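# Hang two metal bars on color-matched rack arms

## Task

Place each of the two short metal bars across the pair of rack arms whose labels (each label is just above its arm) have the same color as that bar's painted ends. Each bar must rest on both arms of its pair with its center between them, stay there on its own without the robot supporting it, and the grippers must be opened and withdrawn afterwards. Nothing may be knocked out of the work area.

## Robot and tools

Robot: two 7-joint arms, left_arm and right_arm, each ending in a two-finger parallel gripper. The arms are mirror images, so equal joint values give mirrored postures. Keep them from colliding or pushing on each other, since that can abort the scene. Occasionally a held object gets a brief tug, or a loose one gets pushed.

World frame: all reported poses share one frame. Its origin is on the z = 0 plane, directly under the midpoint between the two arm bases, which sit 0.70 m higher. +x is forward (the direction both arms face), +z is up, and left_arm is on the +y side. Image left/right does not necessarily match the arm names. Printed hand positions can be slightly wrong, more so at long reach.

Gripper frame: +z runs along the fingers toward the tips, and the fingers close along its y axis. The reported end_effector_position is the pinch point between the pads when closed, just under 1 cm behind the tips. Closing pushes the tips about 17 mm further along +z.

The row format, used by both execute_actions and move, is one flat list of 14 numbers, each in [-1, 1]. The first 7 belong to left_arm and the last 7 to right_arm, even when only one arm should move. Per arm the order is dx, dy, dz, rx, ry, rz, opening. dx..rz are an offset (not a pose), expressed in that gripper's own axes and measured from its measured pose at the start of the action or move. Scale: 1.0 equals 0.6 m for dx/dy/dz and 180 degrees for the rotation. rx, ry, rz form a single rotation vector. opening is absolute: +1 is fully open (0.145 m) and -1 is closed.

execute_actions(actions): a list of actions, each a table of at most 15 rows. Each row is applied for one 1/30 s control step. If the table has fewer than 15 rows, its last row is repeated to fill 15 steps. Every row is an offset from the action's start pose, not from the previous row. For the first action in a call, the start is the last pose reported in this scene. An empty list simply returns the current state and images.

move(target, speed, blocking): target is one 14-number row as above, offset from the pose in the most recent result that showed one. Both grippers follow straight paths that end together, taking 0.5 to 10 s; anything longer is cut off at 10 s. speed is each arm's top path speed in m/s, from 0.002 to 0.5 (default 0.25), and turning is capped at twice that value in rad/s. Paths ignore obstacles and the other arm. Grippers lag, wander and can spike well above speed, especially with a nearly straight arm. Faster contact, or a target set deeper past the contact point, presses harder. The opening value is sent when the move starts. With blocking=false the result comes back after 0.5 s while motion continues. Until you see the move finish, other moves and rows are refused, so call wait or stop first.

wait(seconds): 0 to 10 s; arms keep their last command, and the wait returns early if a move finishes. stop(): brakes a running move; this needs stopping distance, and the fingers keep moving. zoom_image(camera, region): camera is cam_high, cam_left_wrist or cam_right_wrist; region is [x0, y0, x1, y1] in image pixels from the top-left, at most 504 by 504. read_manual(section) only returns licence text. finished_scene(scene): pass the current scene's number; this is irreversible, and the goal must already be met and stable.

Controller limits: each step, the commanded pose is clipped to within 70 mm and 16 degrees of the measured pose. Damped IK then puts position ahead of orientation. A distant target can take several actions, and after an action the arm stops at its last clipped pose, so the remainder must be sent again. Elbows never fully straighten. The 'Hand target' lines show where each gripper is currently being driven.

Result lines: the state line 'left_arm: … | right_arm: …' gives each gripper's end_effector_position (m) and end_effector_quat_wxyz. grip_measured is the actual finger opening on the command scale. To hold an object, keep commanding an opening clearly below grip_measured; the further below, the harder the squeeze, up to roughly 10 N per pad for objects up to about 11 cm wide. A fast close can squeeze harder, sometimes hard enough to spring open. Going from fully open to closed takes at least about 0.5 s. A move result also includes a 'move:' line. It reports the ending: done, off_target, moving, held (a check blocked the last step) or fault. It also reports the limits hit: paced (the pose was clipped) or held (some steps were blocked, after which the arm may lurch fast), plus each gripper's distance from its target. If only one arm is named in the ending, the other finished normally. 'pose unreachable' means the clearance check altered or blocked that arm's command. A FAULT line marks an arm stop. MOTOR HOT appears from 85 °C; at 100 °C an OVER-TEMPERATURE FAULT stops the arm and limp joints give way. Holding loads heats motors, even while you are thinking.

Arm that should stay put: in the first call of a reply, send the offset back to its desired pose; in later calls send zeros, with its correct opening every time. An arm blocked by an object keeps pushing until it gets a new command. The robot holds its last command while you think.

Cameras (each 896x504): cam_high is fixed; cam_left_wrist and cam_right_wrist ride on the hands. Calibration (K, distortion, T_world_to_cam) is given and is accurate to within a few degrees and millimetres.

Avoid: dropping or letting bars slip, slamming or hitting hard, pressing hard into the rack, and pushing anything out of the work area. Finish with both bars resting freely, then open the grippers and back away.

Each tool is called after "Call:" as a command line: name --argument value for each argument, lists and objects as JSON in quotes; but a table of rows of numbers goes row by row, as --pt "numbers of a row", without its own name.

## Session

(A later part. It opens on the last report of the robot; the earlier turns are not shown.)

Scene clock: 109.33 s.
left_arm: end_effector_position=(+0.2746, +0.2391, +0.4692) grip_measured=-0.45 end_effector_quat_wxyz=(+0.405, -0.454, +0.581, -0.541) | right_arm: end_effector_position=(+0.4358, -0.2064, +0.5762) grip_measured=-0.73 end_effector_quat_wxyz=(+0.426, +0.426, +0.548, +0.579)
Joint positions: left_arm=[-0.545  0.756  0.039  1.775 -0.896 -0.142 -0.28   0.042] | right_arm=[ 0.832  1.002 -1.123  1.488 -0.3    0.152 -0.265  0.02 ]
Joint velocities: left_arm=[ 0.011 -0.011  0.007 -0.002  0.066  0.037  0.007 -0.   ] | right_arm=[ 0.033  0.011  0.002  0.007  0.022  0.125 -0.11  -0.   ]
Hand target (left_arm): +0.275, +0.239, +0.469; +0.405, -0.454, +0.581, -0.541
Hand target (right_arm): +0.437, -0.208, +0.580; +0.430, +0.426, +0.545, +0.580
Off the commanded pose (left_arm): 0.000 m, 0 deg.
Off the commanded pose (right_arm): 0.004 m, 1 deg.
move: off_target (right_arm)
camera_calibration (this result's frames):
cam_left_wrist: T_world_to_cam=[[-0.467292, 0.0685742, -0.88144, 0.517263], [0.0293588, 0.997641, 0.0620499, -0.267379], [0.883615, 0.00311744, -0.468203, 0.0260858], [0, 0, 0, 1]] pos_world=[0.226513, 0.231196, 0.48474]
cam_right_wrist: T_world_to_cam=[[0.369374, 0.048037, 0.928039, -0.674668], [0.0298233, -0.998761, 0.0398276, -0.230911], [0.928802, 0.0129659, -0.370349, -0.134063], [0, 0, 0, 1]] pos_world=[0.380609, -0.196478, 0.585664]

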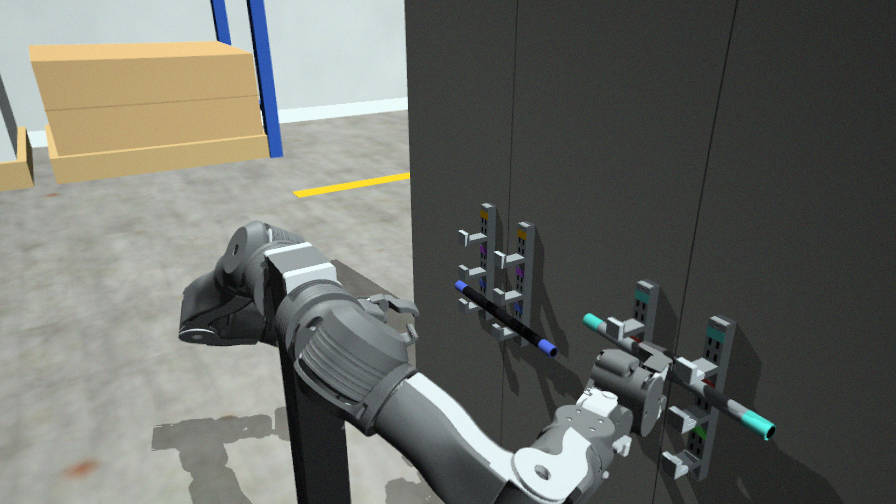

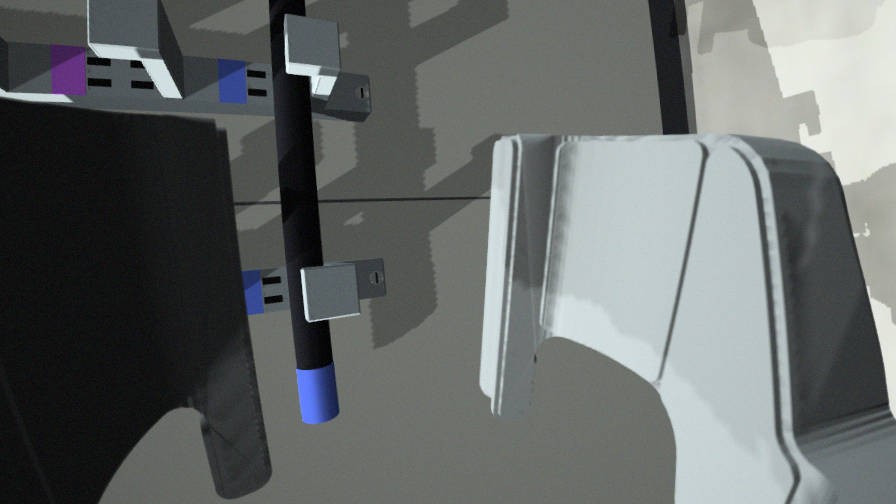

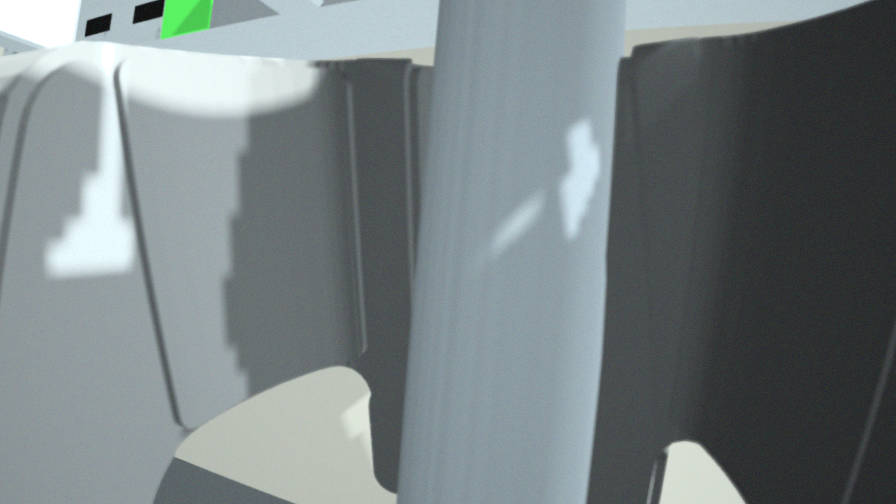

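Call:
move --target '[0,0,0,0,0,0,-0.45,0.035,-0.002,-0.12,0,0,0,-1]' --speed 0.07

Scene clock: 110.93 s.
left_arm: end_effector_position=(+0.2746, +0.2391, +0.4692) grip_measured=-0.45 end_effector_quat_wxyz=(+0.405, -0.454, +0.581, -0.541) | right_arm: end_effector_position=(+0.3602, -0.2050, +0.5695) grip_measured=-0.73 end_effector_quat_wxyz=(+0.421, +0.429, +0.555, +0.575)
Joint positions: left_arm=[-0.545  0.756  0.039  1.775 -0.896 -0.142 -0.28   0.042] | right_arm=[ 0.617  1.271 -1.122  1.866 -0.25   0.294 -0.413  0.02 ]
Joint velocities: left_arm=[-0.011  0.055  0.017 -0.002  0.037  0.007 -0.022 -0.   ] | right_arm=[-0.033 -0.077  0.027 -0.012  0.051 -0.022  0.007  0.   ]
Hand target (left_arm): +0.275, +0.239, +0.469; +0.405, -0.454, +0.581, -0.541
Hand target (right_arm): +0.361, -0.206, +0.574; +0.426, +0.426, +0.550, +0.578
Off the commanded pose (left_arm): 0.000 m, 0 deg.
Off the commanded pose (right_arm): 0.004 m, 1 deg.
move: off_target (right_arm)
camera_calibration (this result's frames):
cam_left_wrist: T_world_to_cam=[[-0.467292, 0.0685742, -0.88144, 0.517263], [0.0293588, 0.997641, 0.0620499, -0.267379], [0.883615, 0.00311744, -0.468203, 0.0260858], [0, 0, 0, 1]] pos_world=[0.226513, 0.231196, 0.48474]
cam_right_wrist: T_world_to_cam=[[0.386279, 0.0545388, 0.920768, -0.641252], [0.0349686, -0.998399, 0.0444671, -0.231451], [0.921719, 0.0150213, -0.387567, -0.0535366], [0, 0, 0, 1]] pos_world=[0.305141, -0.195304, 0.579987]

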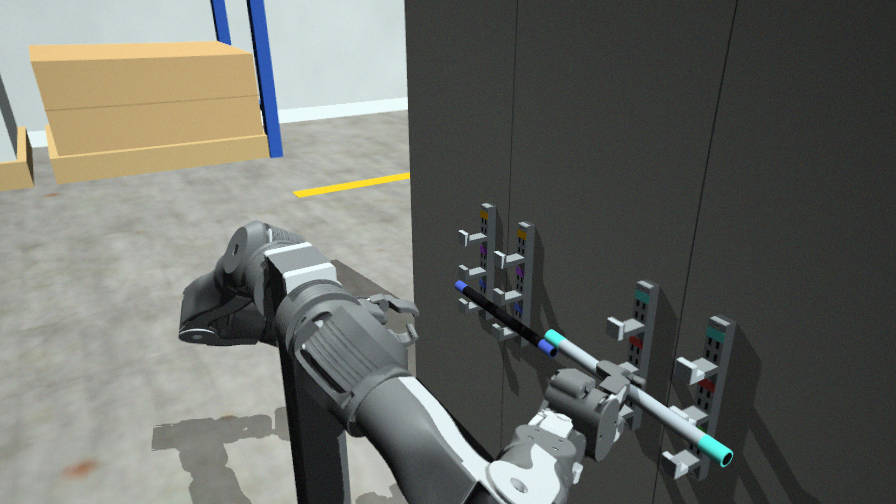

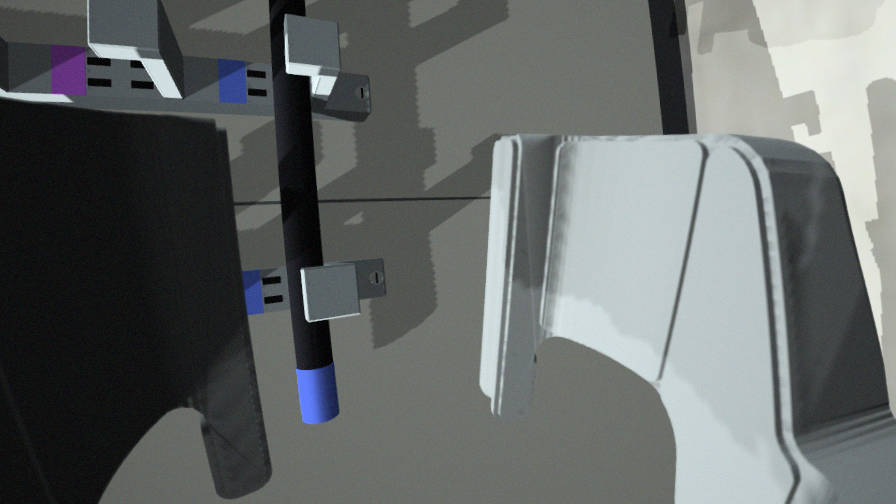

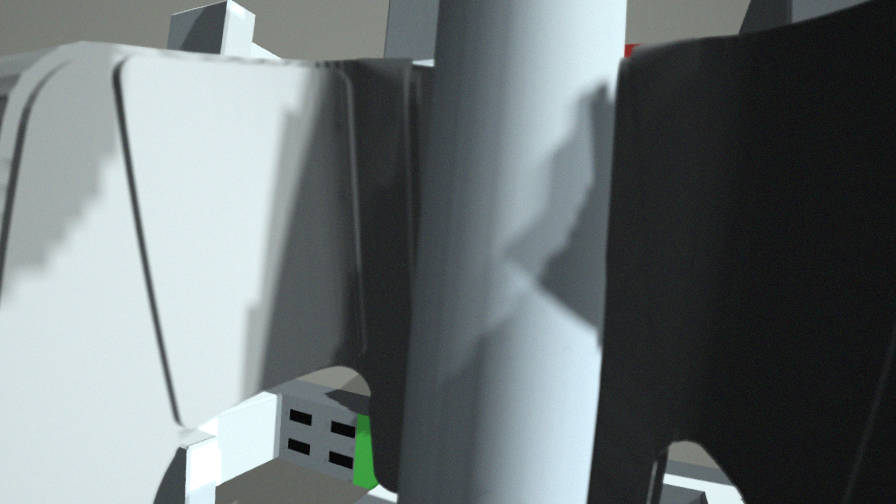

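Clear. Raise, then advance.

Call:
move --target '[0,0,0,0,0,0,-0.45,0,0.155,0,0,0,0,-1]' --speed 0.1

Scene clock: 112.40 s.
left_arm: end_effector_position=(+0.2746, +0.2391, +0.4692) grip_measured=-0.45 end_effector_quat_wxyz=(+0.405, -0.454, +0.581, -0.541) | right_arm: end_effector_position=(+0.3593, -0.2056, +0.6600) grip_measured=-0.73 end_effector_quat_wxyz=(+0.418, +0.429, +0.557, +0.575)
Joint positions: left_arm=[-0.545  0.756  0.039  1.775 -0.896 -0.142 -0.28   0.042] | right_arm=[ 0.873  1.427 -1.028  2.043 -0.092  0.306 -0.114  0.02 ]
Joint velocities: left_arm=[ 0.011  0.077 -0.002  0.007 -0.022  0.022 -0.066  0.   ] | right_arm=[ 0.055 -0.011 -0.022  0.002 -0.022  0.037 -0.007  0.   ]
Hand target (left_arm): +0.275, +0.239, +0.469; +0.405, -0.454, +0.581, -0.541
Hand target (right_arm): +0.359, -0.206, +0.661; +0.420, +0.429, +0.556, +0.575
Off the commanded pose (left_arm): 0.000 m, 0 deg.
Off the commanded pose (right_arm): 0.003 m, 0 deg.
move: done
camera_calibration (this result's frames):
cam_left_wrist: T_world_to_cam=[[-0.467292, 0.0685742, -0.88144, 0.517263], [0.0293588, 0.997641, 0.0620499, -0.267379], [0.883615, 0.00311744, -0.468203, 0.0260858], [0, 0, 0, 1]] pos_world=[0.226513, 0.231196, 0.48474]
cam_right_wrist: T_world_to_cam=[[0.391284, 0.0561488, 0.918555, -0.724187], [0.0414826, -0.998199, 0.0433465, -0.237604], [0.919335, 0.0211433, -0.392908, -0.011925], [0, 0, 0, 1]] pos_world=[0.304182, -0.196262, 0.670819]

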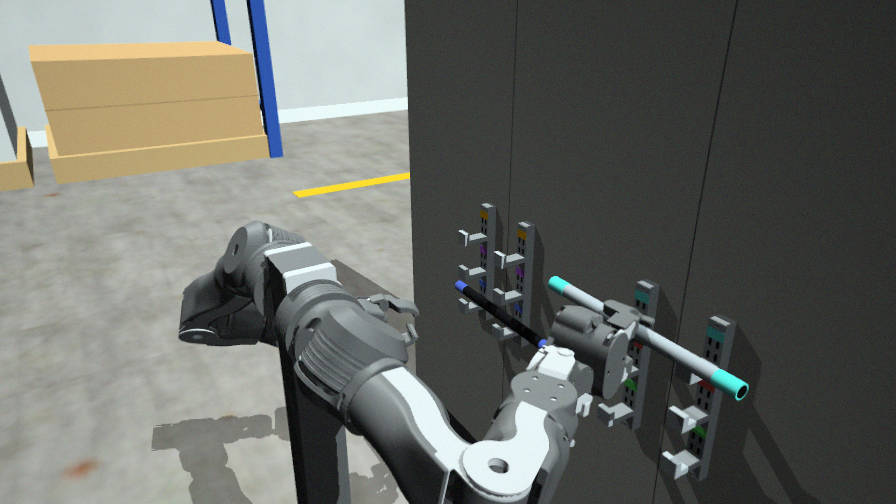

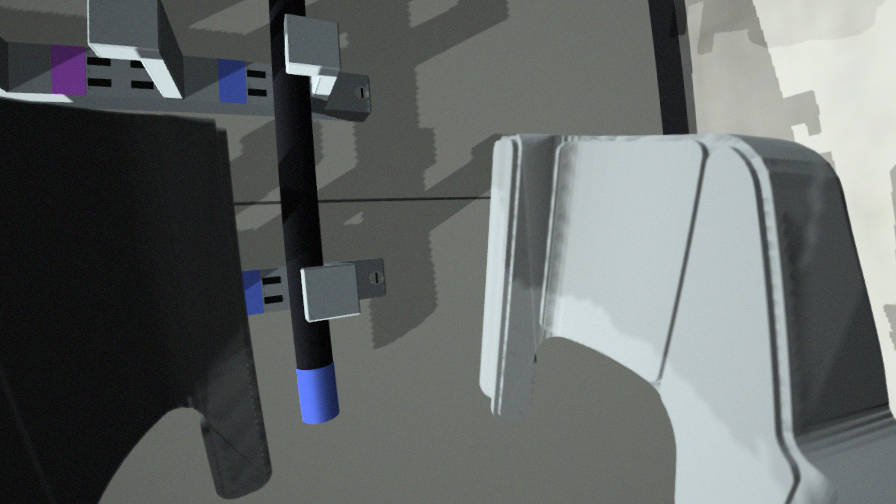

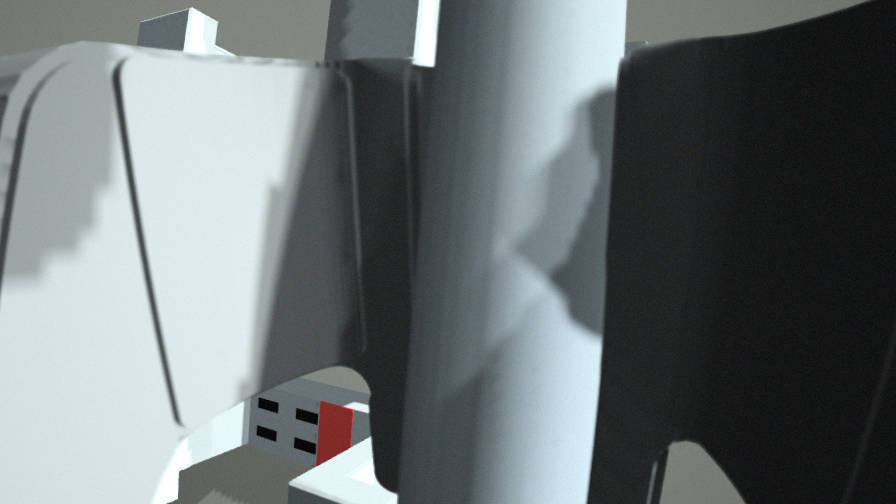

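Call:
move --target '[0,0,0,0,0,0,-0.45,-0.04,0,0.124,0,0,0,-1]' --speed 0.08

Call:
move --target '[0,0,0,0,0,0,-0.45,0,-0.055,0,0,0,0,-1]' --speed 0.05

Scene clock: 114.20 s.
left_arm: end_effector_position=(+0.2746, +0.2391, +0.4692) grip_measured=-0.45 end_effector_quat_wxyz=(+0.405, -0.454, +0.581, -0.541) | right_arm: end_effector_position=(+0.4372, -0.2089, +0.6587) grip_measured=-0.73 end_effector_quat_wxyz=(+0.417, +0.432, +0.555, +0.576)
Joint positions: left_arm=[-0.545  0.756  0.039  1.775 -0.896 -0.142 -0.28   0.042] | right_arm=[ 1.02   1.091 -1.028  1.625 -0.217  0.179  0.041  0.02 ]
Joint velocities: left_arm=[-0.143 -0.033  0.002 -0.002 -0.037 -0.066 -0.051 -0.   ] | right_arm=[-0.055 -0.055  0.007 -0.012  0.051 -0.081 -0.022  0.   ]
Hand target (left_arm): +0.275, +0.239, +0.469; +0.405, -0.454, +0.581, -0.541
Hand target (right_arm): +0.438, -0.208, +0.661; +0.418, +0.429, +0.555, +0.577
Off the commanded pose (left_arm): 0.000 m, 0 deg.
Off the commanded pose (right_arm): 0.002 m, 0 deg.
move: done
camera_calibration (this result's frames):
cam_left_wrist: T_world_to_cam=[[-0.467292, 0.0685742, -0.88144, 0.517263], [0.0293588, 0.997641, 0.0620499, -0.267379], [0.883615, 0.00311744, -0.468203, 0.0260858], [0, 0, 0, 1]] pos_world=[0.226513, 0.231196, 0.48474]
cam_right_wrist: T_world_to_cam=[[0.393214, 0.0497541, 0.9181, -0.755095], [0.037627, -0.998569, 0.0379996, -0.238895], [0.918677, 0.0196034, -0.394524, -0.0829853], [0, 0, 0, 1]] pos_world=[0.38214, -0.199357, 0.669591]

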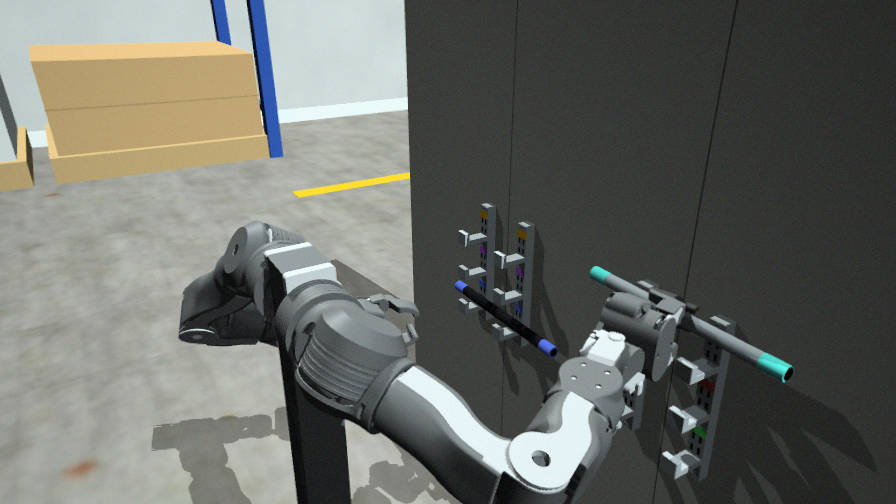

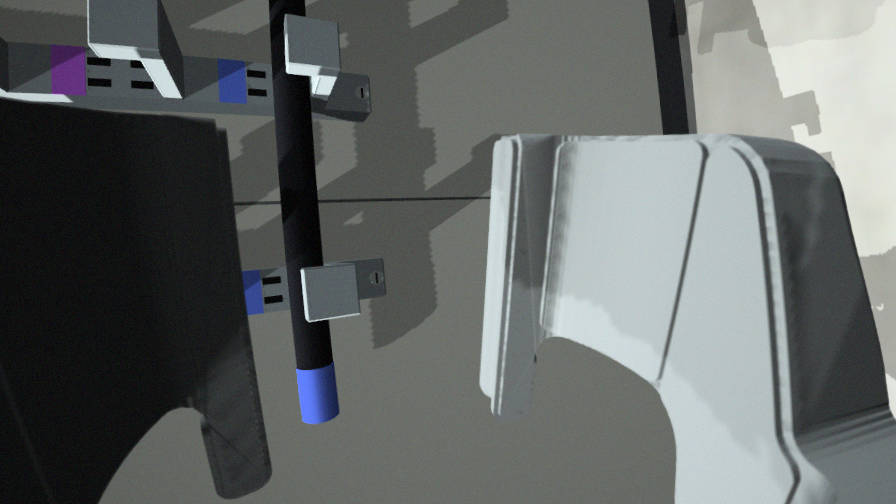

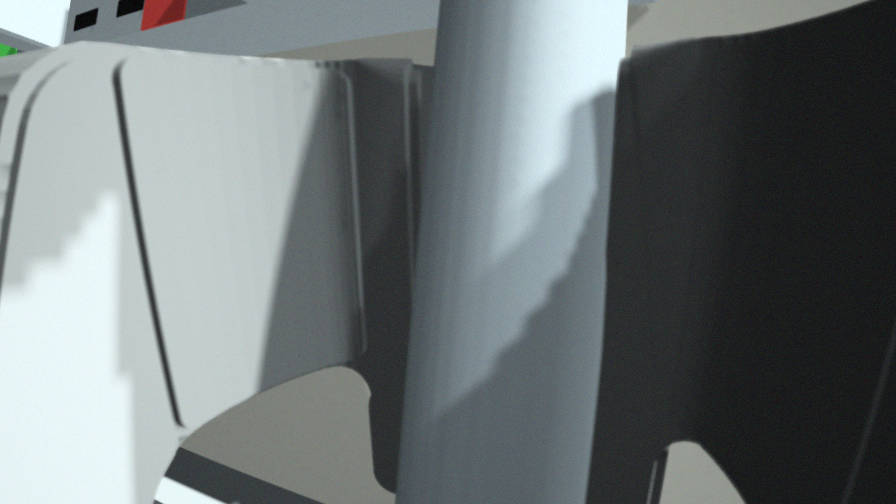

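Scene clock: 115.10 s.
left_arm: end_effector_position=(+0.2746, +0.2391, +0.4692) grip_measured=-0.45 end_effector_quat_wxyz=(+0.405, -0.454, +0.581, -0.541) | right_arm: end_effector_position=(+0.4370, -0.2089, +0.6233) grip_measured=-0.73 end_effector_quat_wxyz=(+0.415, +0.436, +0.558, +0.571)
Joint positions: left_arm=[-0.545  0.756  0.039  1.775 -0.896 -0.142 -0.28   0.042] | right_arm=[ 0.915  1.062 -1.028  1.588 -0.259  0.167 -0.045  0.02 ]
Joint velocities: left_arm=[-0.077 -0.055  0.002  0.007 -0.007 -0.022  0.007  0.   ] | right_arm=[-0.011  0.055  0.012 -0.022 -0.007 -0.037  0.007  0.   ]
Hand target (left_arm): +0.275, +0.239, +0.469; +0.405, -0.454, +0.581, -0.541
Hand target (right_arm): +0.437, -0.208, +0.626; +0.417, +0.432, +0.555, +0.575
Off the commanded pose (left_arm): 0.000 m, 0 deg.
Off the commanded pose (right_arm): 0.003 m, 1 deg.
move: done
camera_calibration (this result's frames):
cam_left_wrist: T_world_to_cam=[[-0.467292, 0.0685742, -0.88144, 0.517263], [0.0293588, 0.997641, 0.0620499, -0.267379], [0.883615, 0.00311744, -0.468203, 0.0260858], [0, 0, 0, 1]] pos_world=[0.226513, 0.231196, 0.48474]
cam_right_wrist: T_world_to_cam=[[0.405123, 0.0506271, 0.912859, -0.724342], [0.0342607, -0.998605, 0.0401778, -0.237406], [0.91362, 0.0149983, -0.406292, -0.088205], [0, 0, 0, 1]] pos_world=[0.382167, -0.199081, 0.634924]

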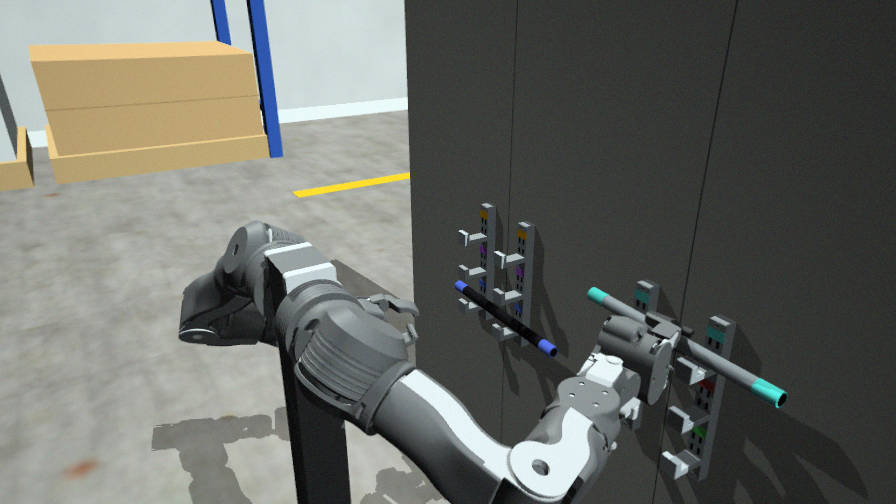

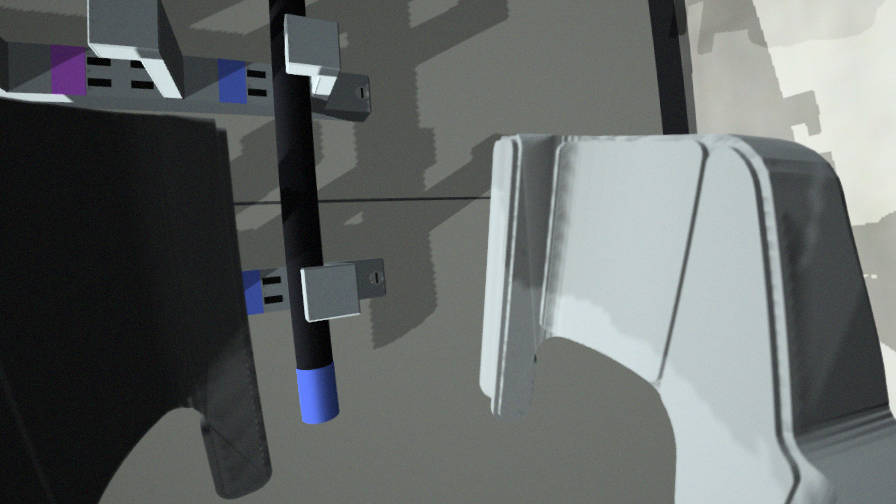

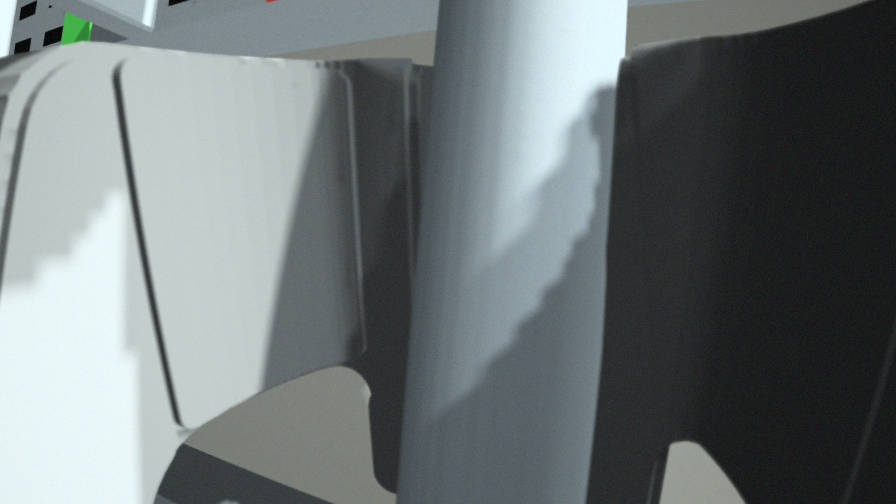

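Call:
execute_actions --actions '[[[0,0,0,0,0,0,-0.45,0,-0.008,0,0,0,0,-1]],[[0,0,0,0,0,0,-0.45,0,0,0,0,0,0,-0.72],[0,0,0,0,0,0,-0.45,0,0,0,0,0,0,-0.72],[0,0,0,0,0,0,-0.45,0,0,0,0,0,0,-0.72],[0,0,0,0,0,0,-0.45,0,0,0,0,0,0,-0.66],[0,0,0,0,0,0,-0.45,0,0,0,0,0,0,-0.66],[0,0,0,0,0,0,-0.45,0,0,0,0,0,0,-0.6],[0,0,0,0,0,0,-0.45,0,0,0,0,0,0,-0.6],[0,0,0,0,0,0,-0.45,0,0,0,0,0,0,-0.52],[0,0,0,0,0,0,-0.45,0,0,0,0,0,0,-0.45]],[[0,0,0,0,0,0,-0.45,0,0,0,0,0,0,-0.45]]]'

Call:
move --target '[0,0,0,0,0,0,-0.45,0.07,0,-0.24,0,0,0,-0.45]' --speed 0.15

Call:
zoom_image --camera "cam_high" --region '[430,180,830,480]'

Scene clock: 117.47 s.
left_arm: end_effector_position=(+0.2746, +0.2391, +0.4692) grip_measured=-0.45 end_effector_quat_wxyz=(+0.405, -0.454, +0.581, -0.541) | right_arm: end_effector_position=(+0.4372, -0.2091, +0.6225) grip_measured=-0.45 end_effector_quat_wxyz=(+0.419, +0.434, +0.555, +0.573)
Joint positions: left_arm=[-0.545  0.756  0.039  1.775 -0.896 -0.142 -0.28   0.042] | right_arm=[ 0.909  1.059 -1.028  1.583 -0.266  0.166 -0.061  0.042]
Joint velocities: left_arm=[-0.011 -0.033  0.007  0.002 -0.037 -0.081 -0.007 -0.   ] | right_arm=[-0.033 -0.011  0.012  0.007  0.022 -0.081 -0.066 -0.   ]
Hand target (left_arm): +0.275, +0.239, +0.469; +0.405, -0.454, +0.581, -0.541
Hand target (right_arm): +0.437, -0.209, +0.622; +0.419, +0.434, +0.555, +0.573
Off the commanded pose (left_arm): 0.000 m, 0 deg.
Off the commanded pose (right_arm): 0.000 m, 0 deg.
camera_calibration (this result's frames):
cam_left_wrist: T_world_to_cam=[[-0.467292, 0.0685742, -0.88144, 0.517263], [0.0293588, 0.997641, 0.0620499, -0.267379], [0.883615, 0.00311744, -0.468203, 0.0260858], [0, 0, 0, 1]] pos_world=[0.226513, 0.231196, 0.48474]
cam_right_wrist: T_world_to_cam=[[0.395874, 0.0503352, 0.916924, -0.722208], [0.0324065, -0.99864, 0.0408299, -0.23725], [0.917733, 0.0135508, -0.396967, -0.0965956], [0, 0, 0, 1]] pos_world=[0.382241, -0.199266, 0.633551]

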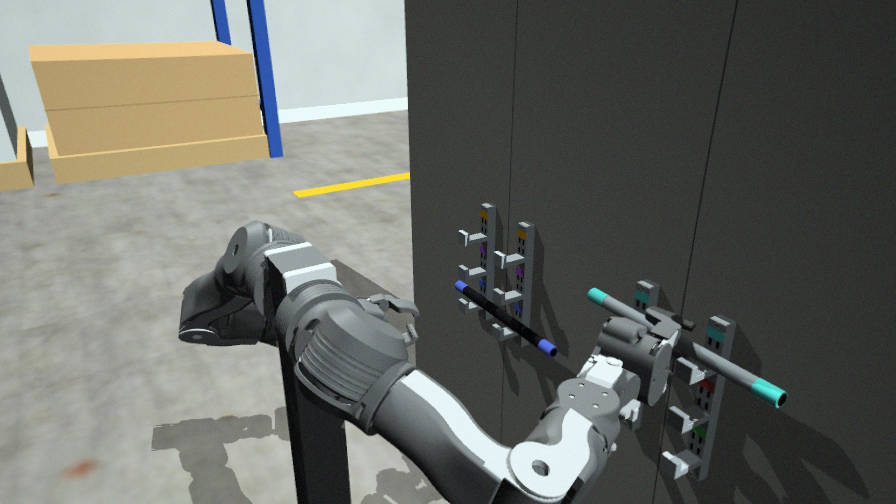

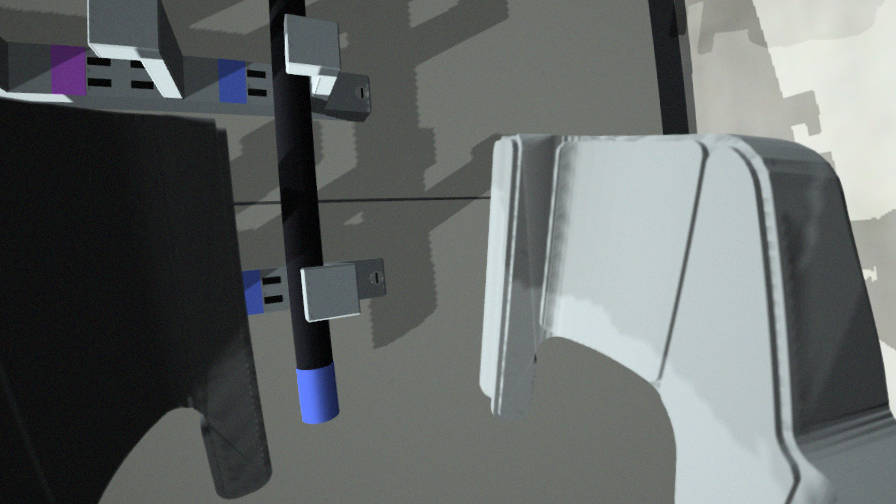

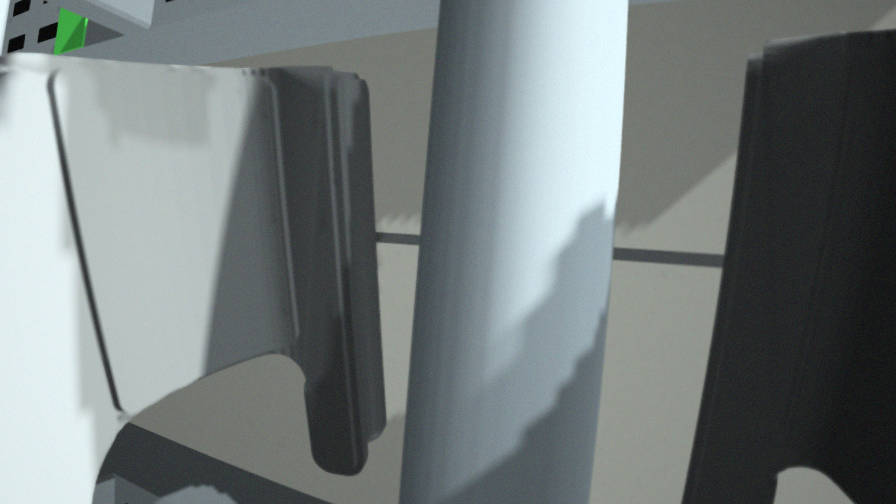

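Scene clock: 118.80 s.
left_arm: end_effector_position=(+0.2746, +0.2391, +0.4692) grip_measured=-0.45 end_effector_quat_wxyz=(+0.405, -0.454, +0.581, -0.541) | right_arm: end_effector_position=(+0.2871, -0.2073, +0.6231) grip_measured=-0.45 end_effector_quat_wxyz=(+0.418, +0.433, +0.560, +0.570)
Joint positions: left_arm=[-0.545  0.756  0.039  1.775 -0.896 -0.142 -0.28   0.042] | right_arm=[ 0.55   1.723 -1.111  2.298 -0.065  0.34  -0.539  0.042]
Joint velocities: left_arm=[-0.143 -0.033 -0.012  0.007  0.022 -0.007 -0.095 -0.   ] | right_arm=[-0.077  0.033 -0.017 -0.002 -0.051  0.022  0.022  0.   ]
Hand target (left_arm): +0.275, +0.239, +0.469; +0.405, -0.454, +0.581, -0.541
Hand target (right_arm): +0.287, -0.208, +0.623; +0.419, +0.433, +0.558, +0.571
Off the commanded pose (left_arm): 0.000 m, 0 deg.
Off the commanded pose (right_arm): 0.001 m, 1 deg.
move: done
camera_calibration (this result's frames):
cam_left_wrist: T_world_to_cam=[[-0.467292, 0.0685742, -0.88144, 0.517263], [0.0293588, 0.997641, 0.0620499, -0.267379], [0.883615, 0.00311744, -0.468203, 0.0260858], [0, 0, 0, 1]] pos_world=[0.226513, 0.231196, 0.48474]
cam_right_wrist: T_world_to_cam=[[0.40216, 0.0598136, 0.913613, -0.661258], [0.0357829, -0.998128, 0.0495956, -0.236875], [0.91487, 0.0127463, -0.403548, 0.0461012], [0, 0, 0, 1]] pos_world=[0.232231, -0.197467, 0.634486]

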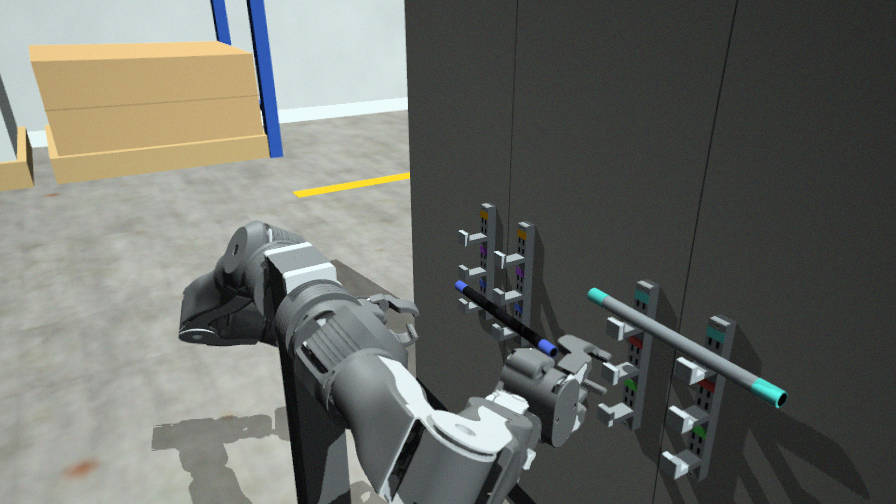

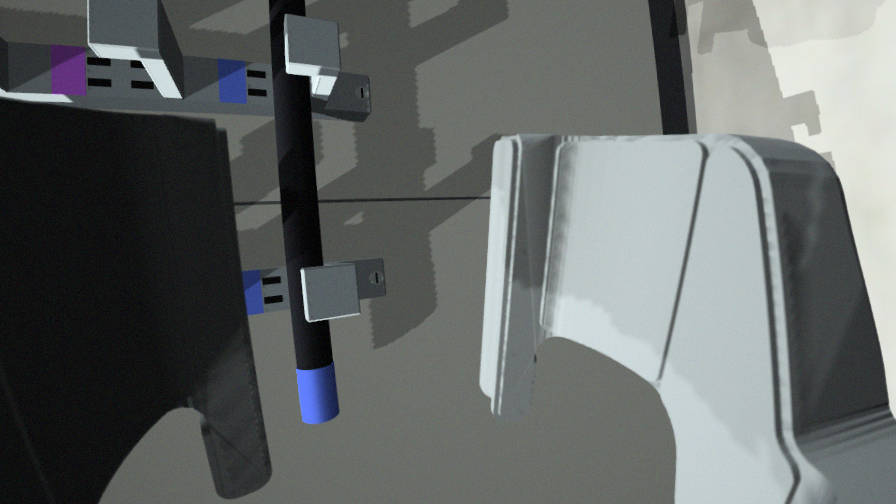

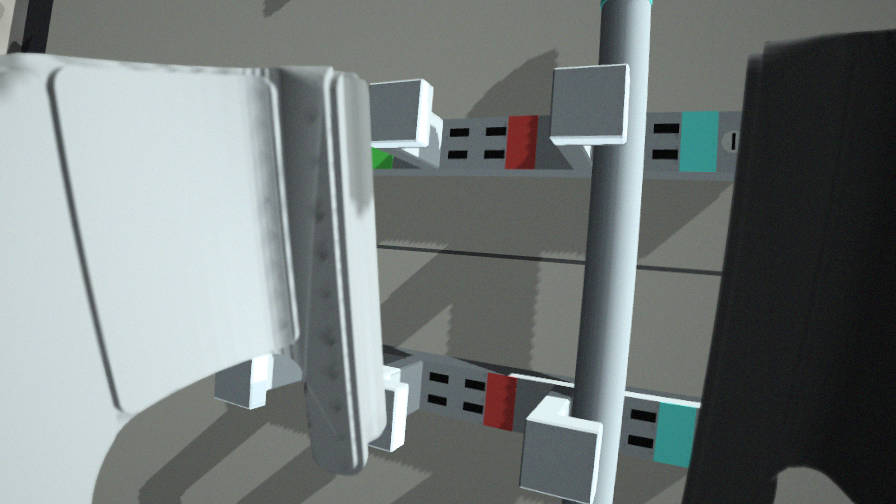

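Region (430, 180, 830, 480) of cam_high's 896x504 image, scaled by 1.260, with more detail than that image has; it fills the top 378 rows of this view, and the rest is white.

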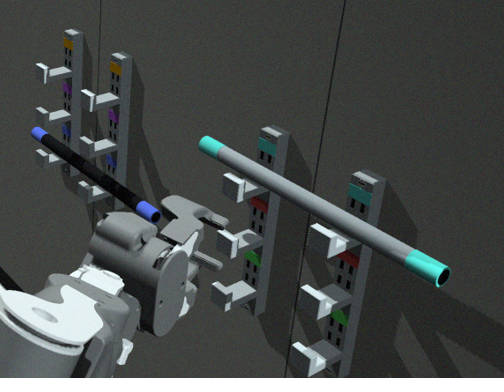

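Both in place.

Call:
finished_scene --scene 1

The scene is finished: the task was done.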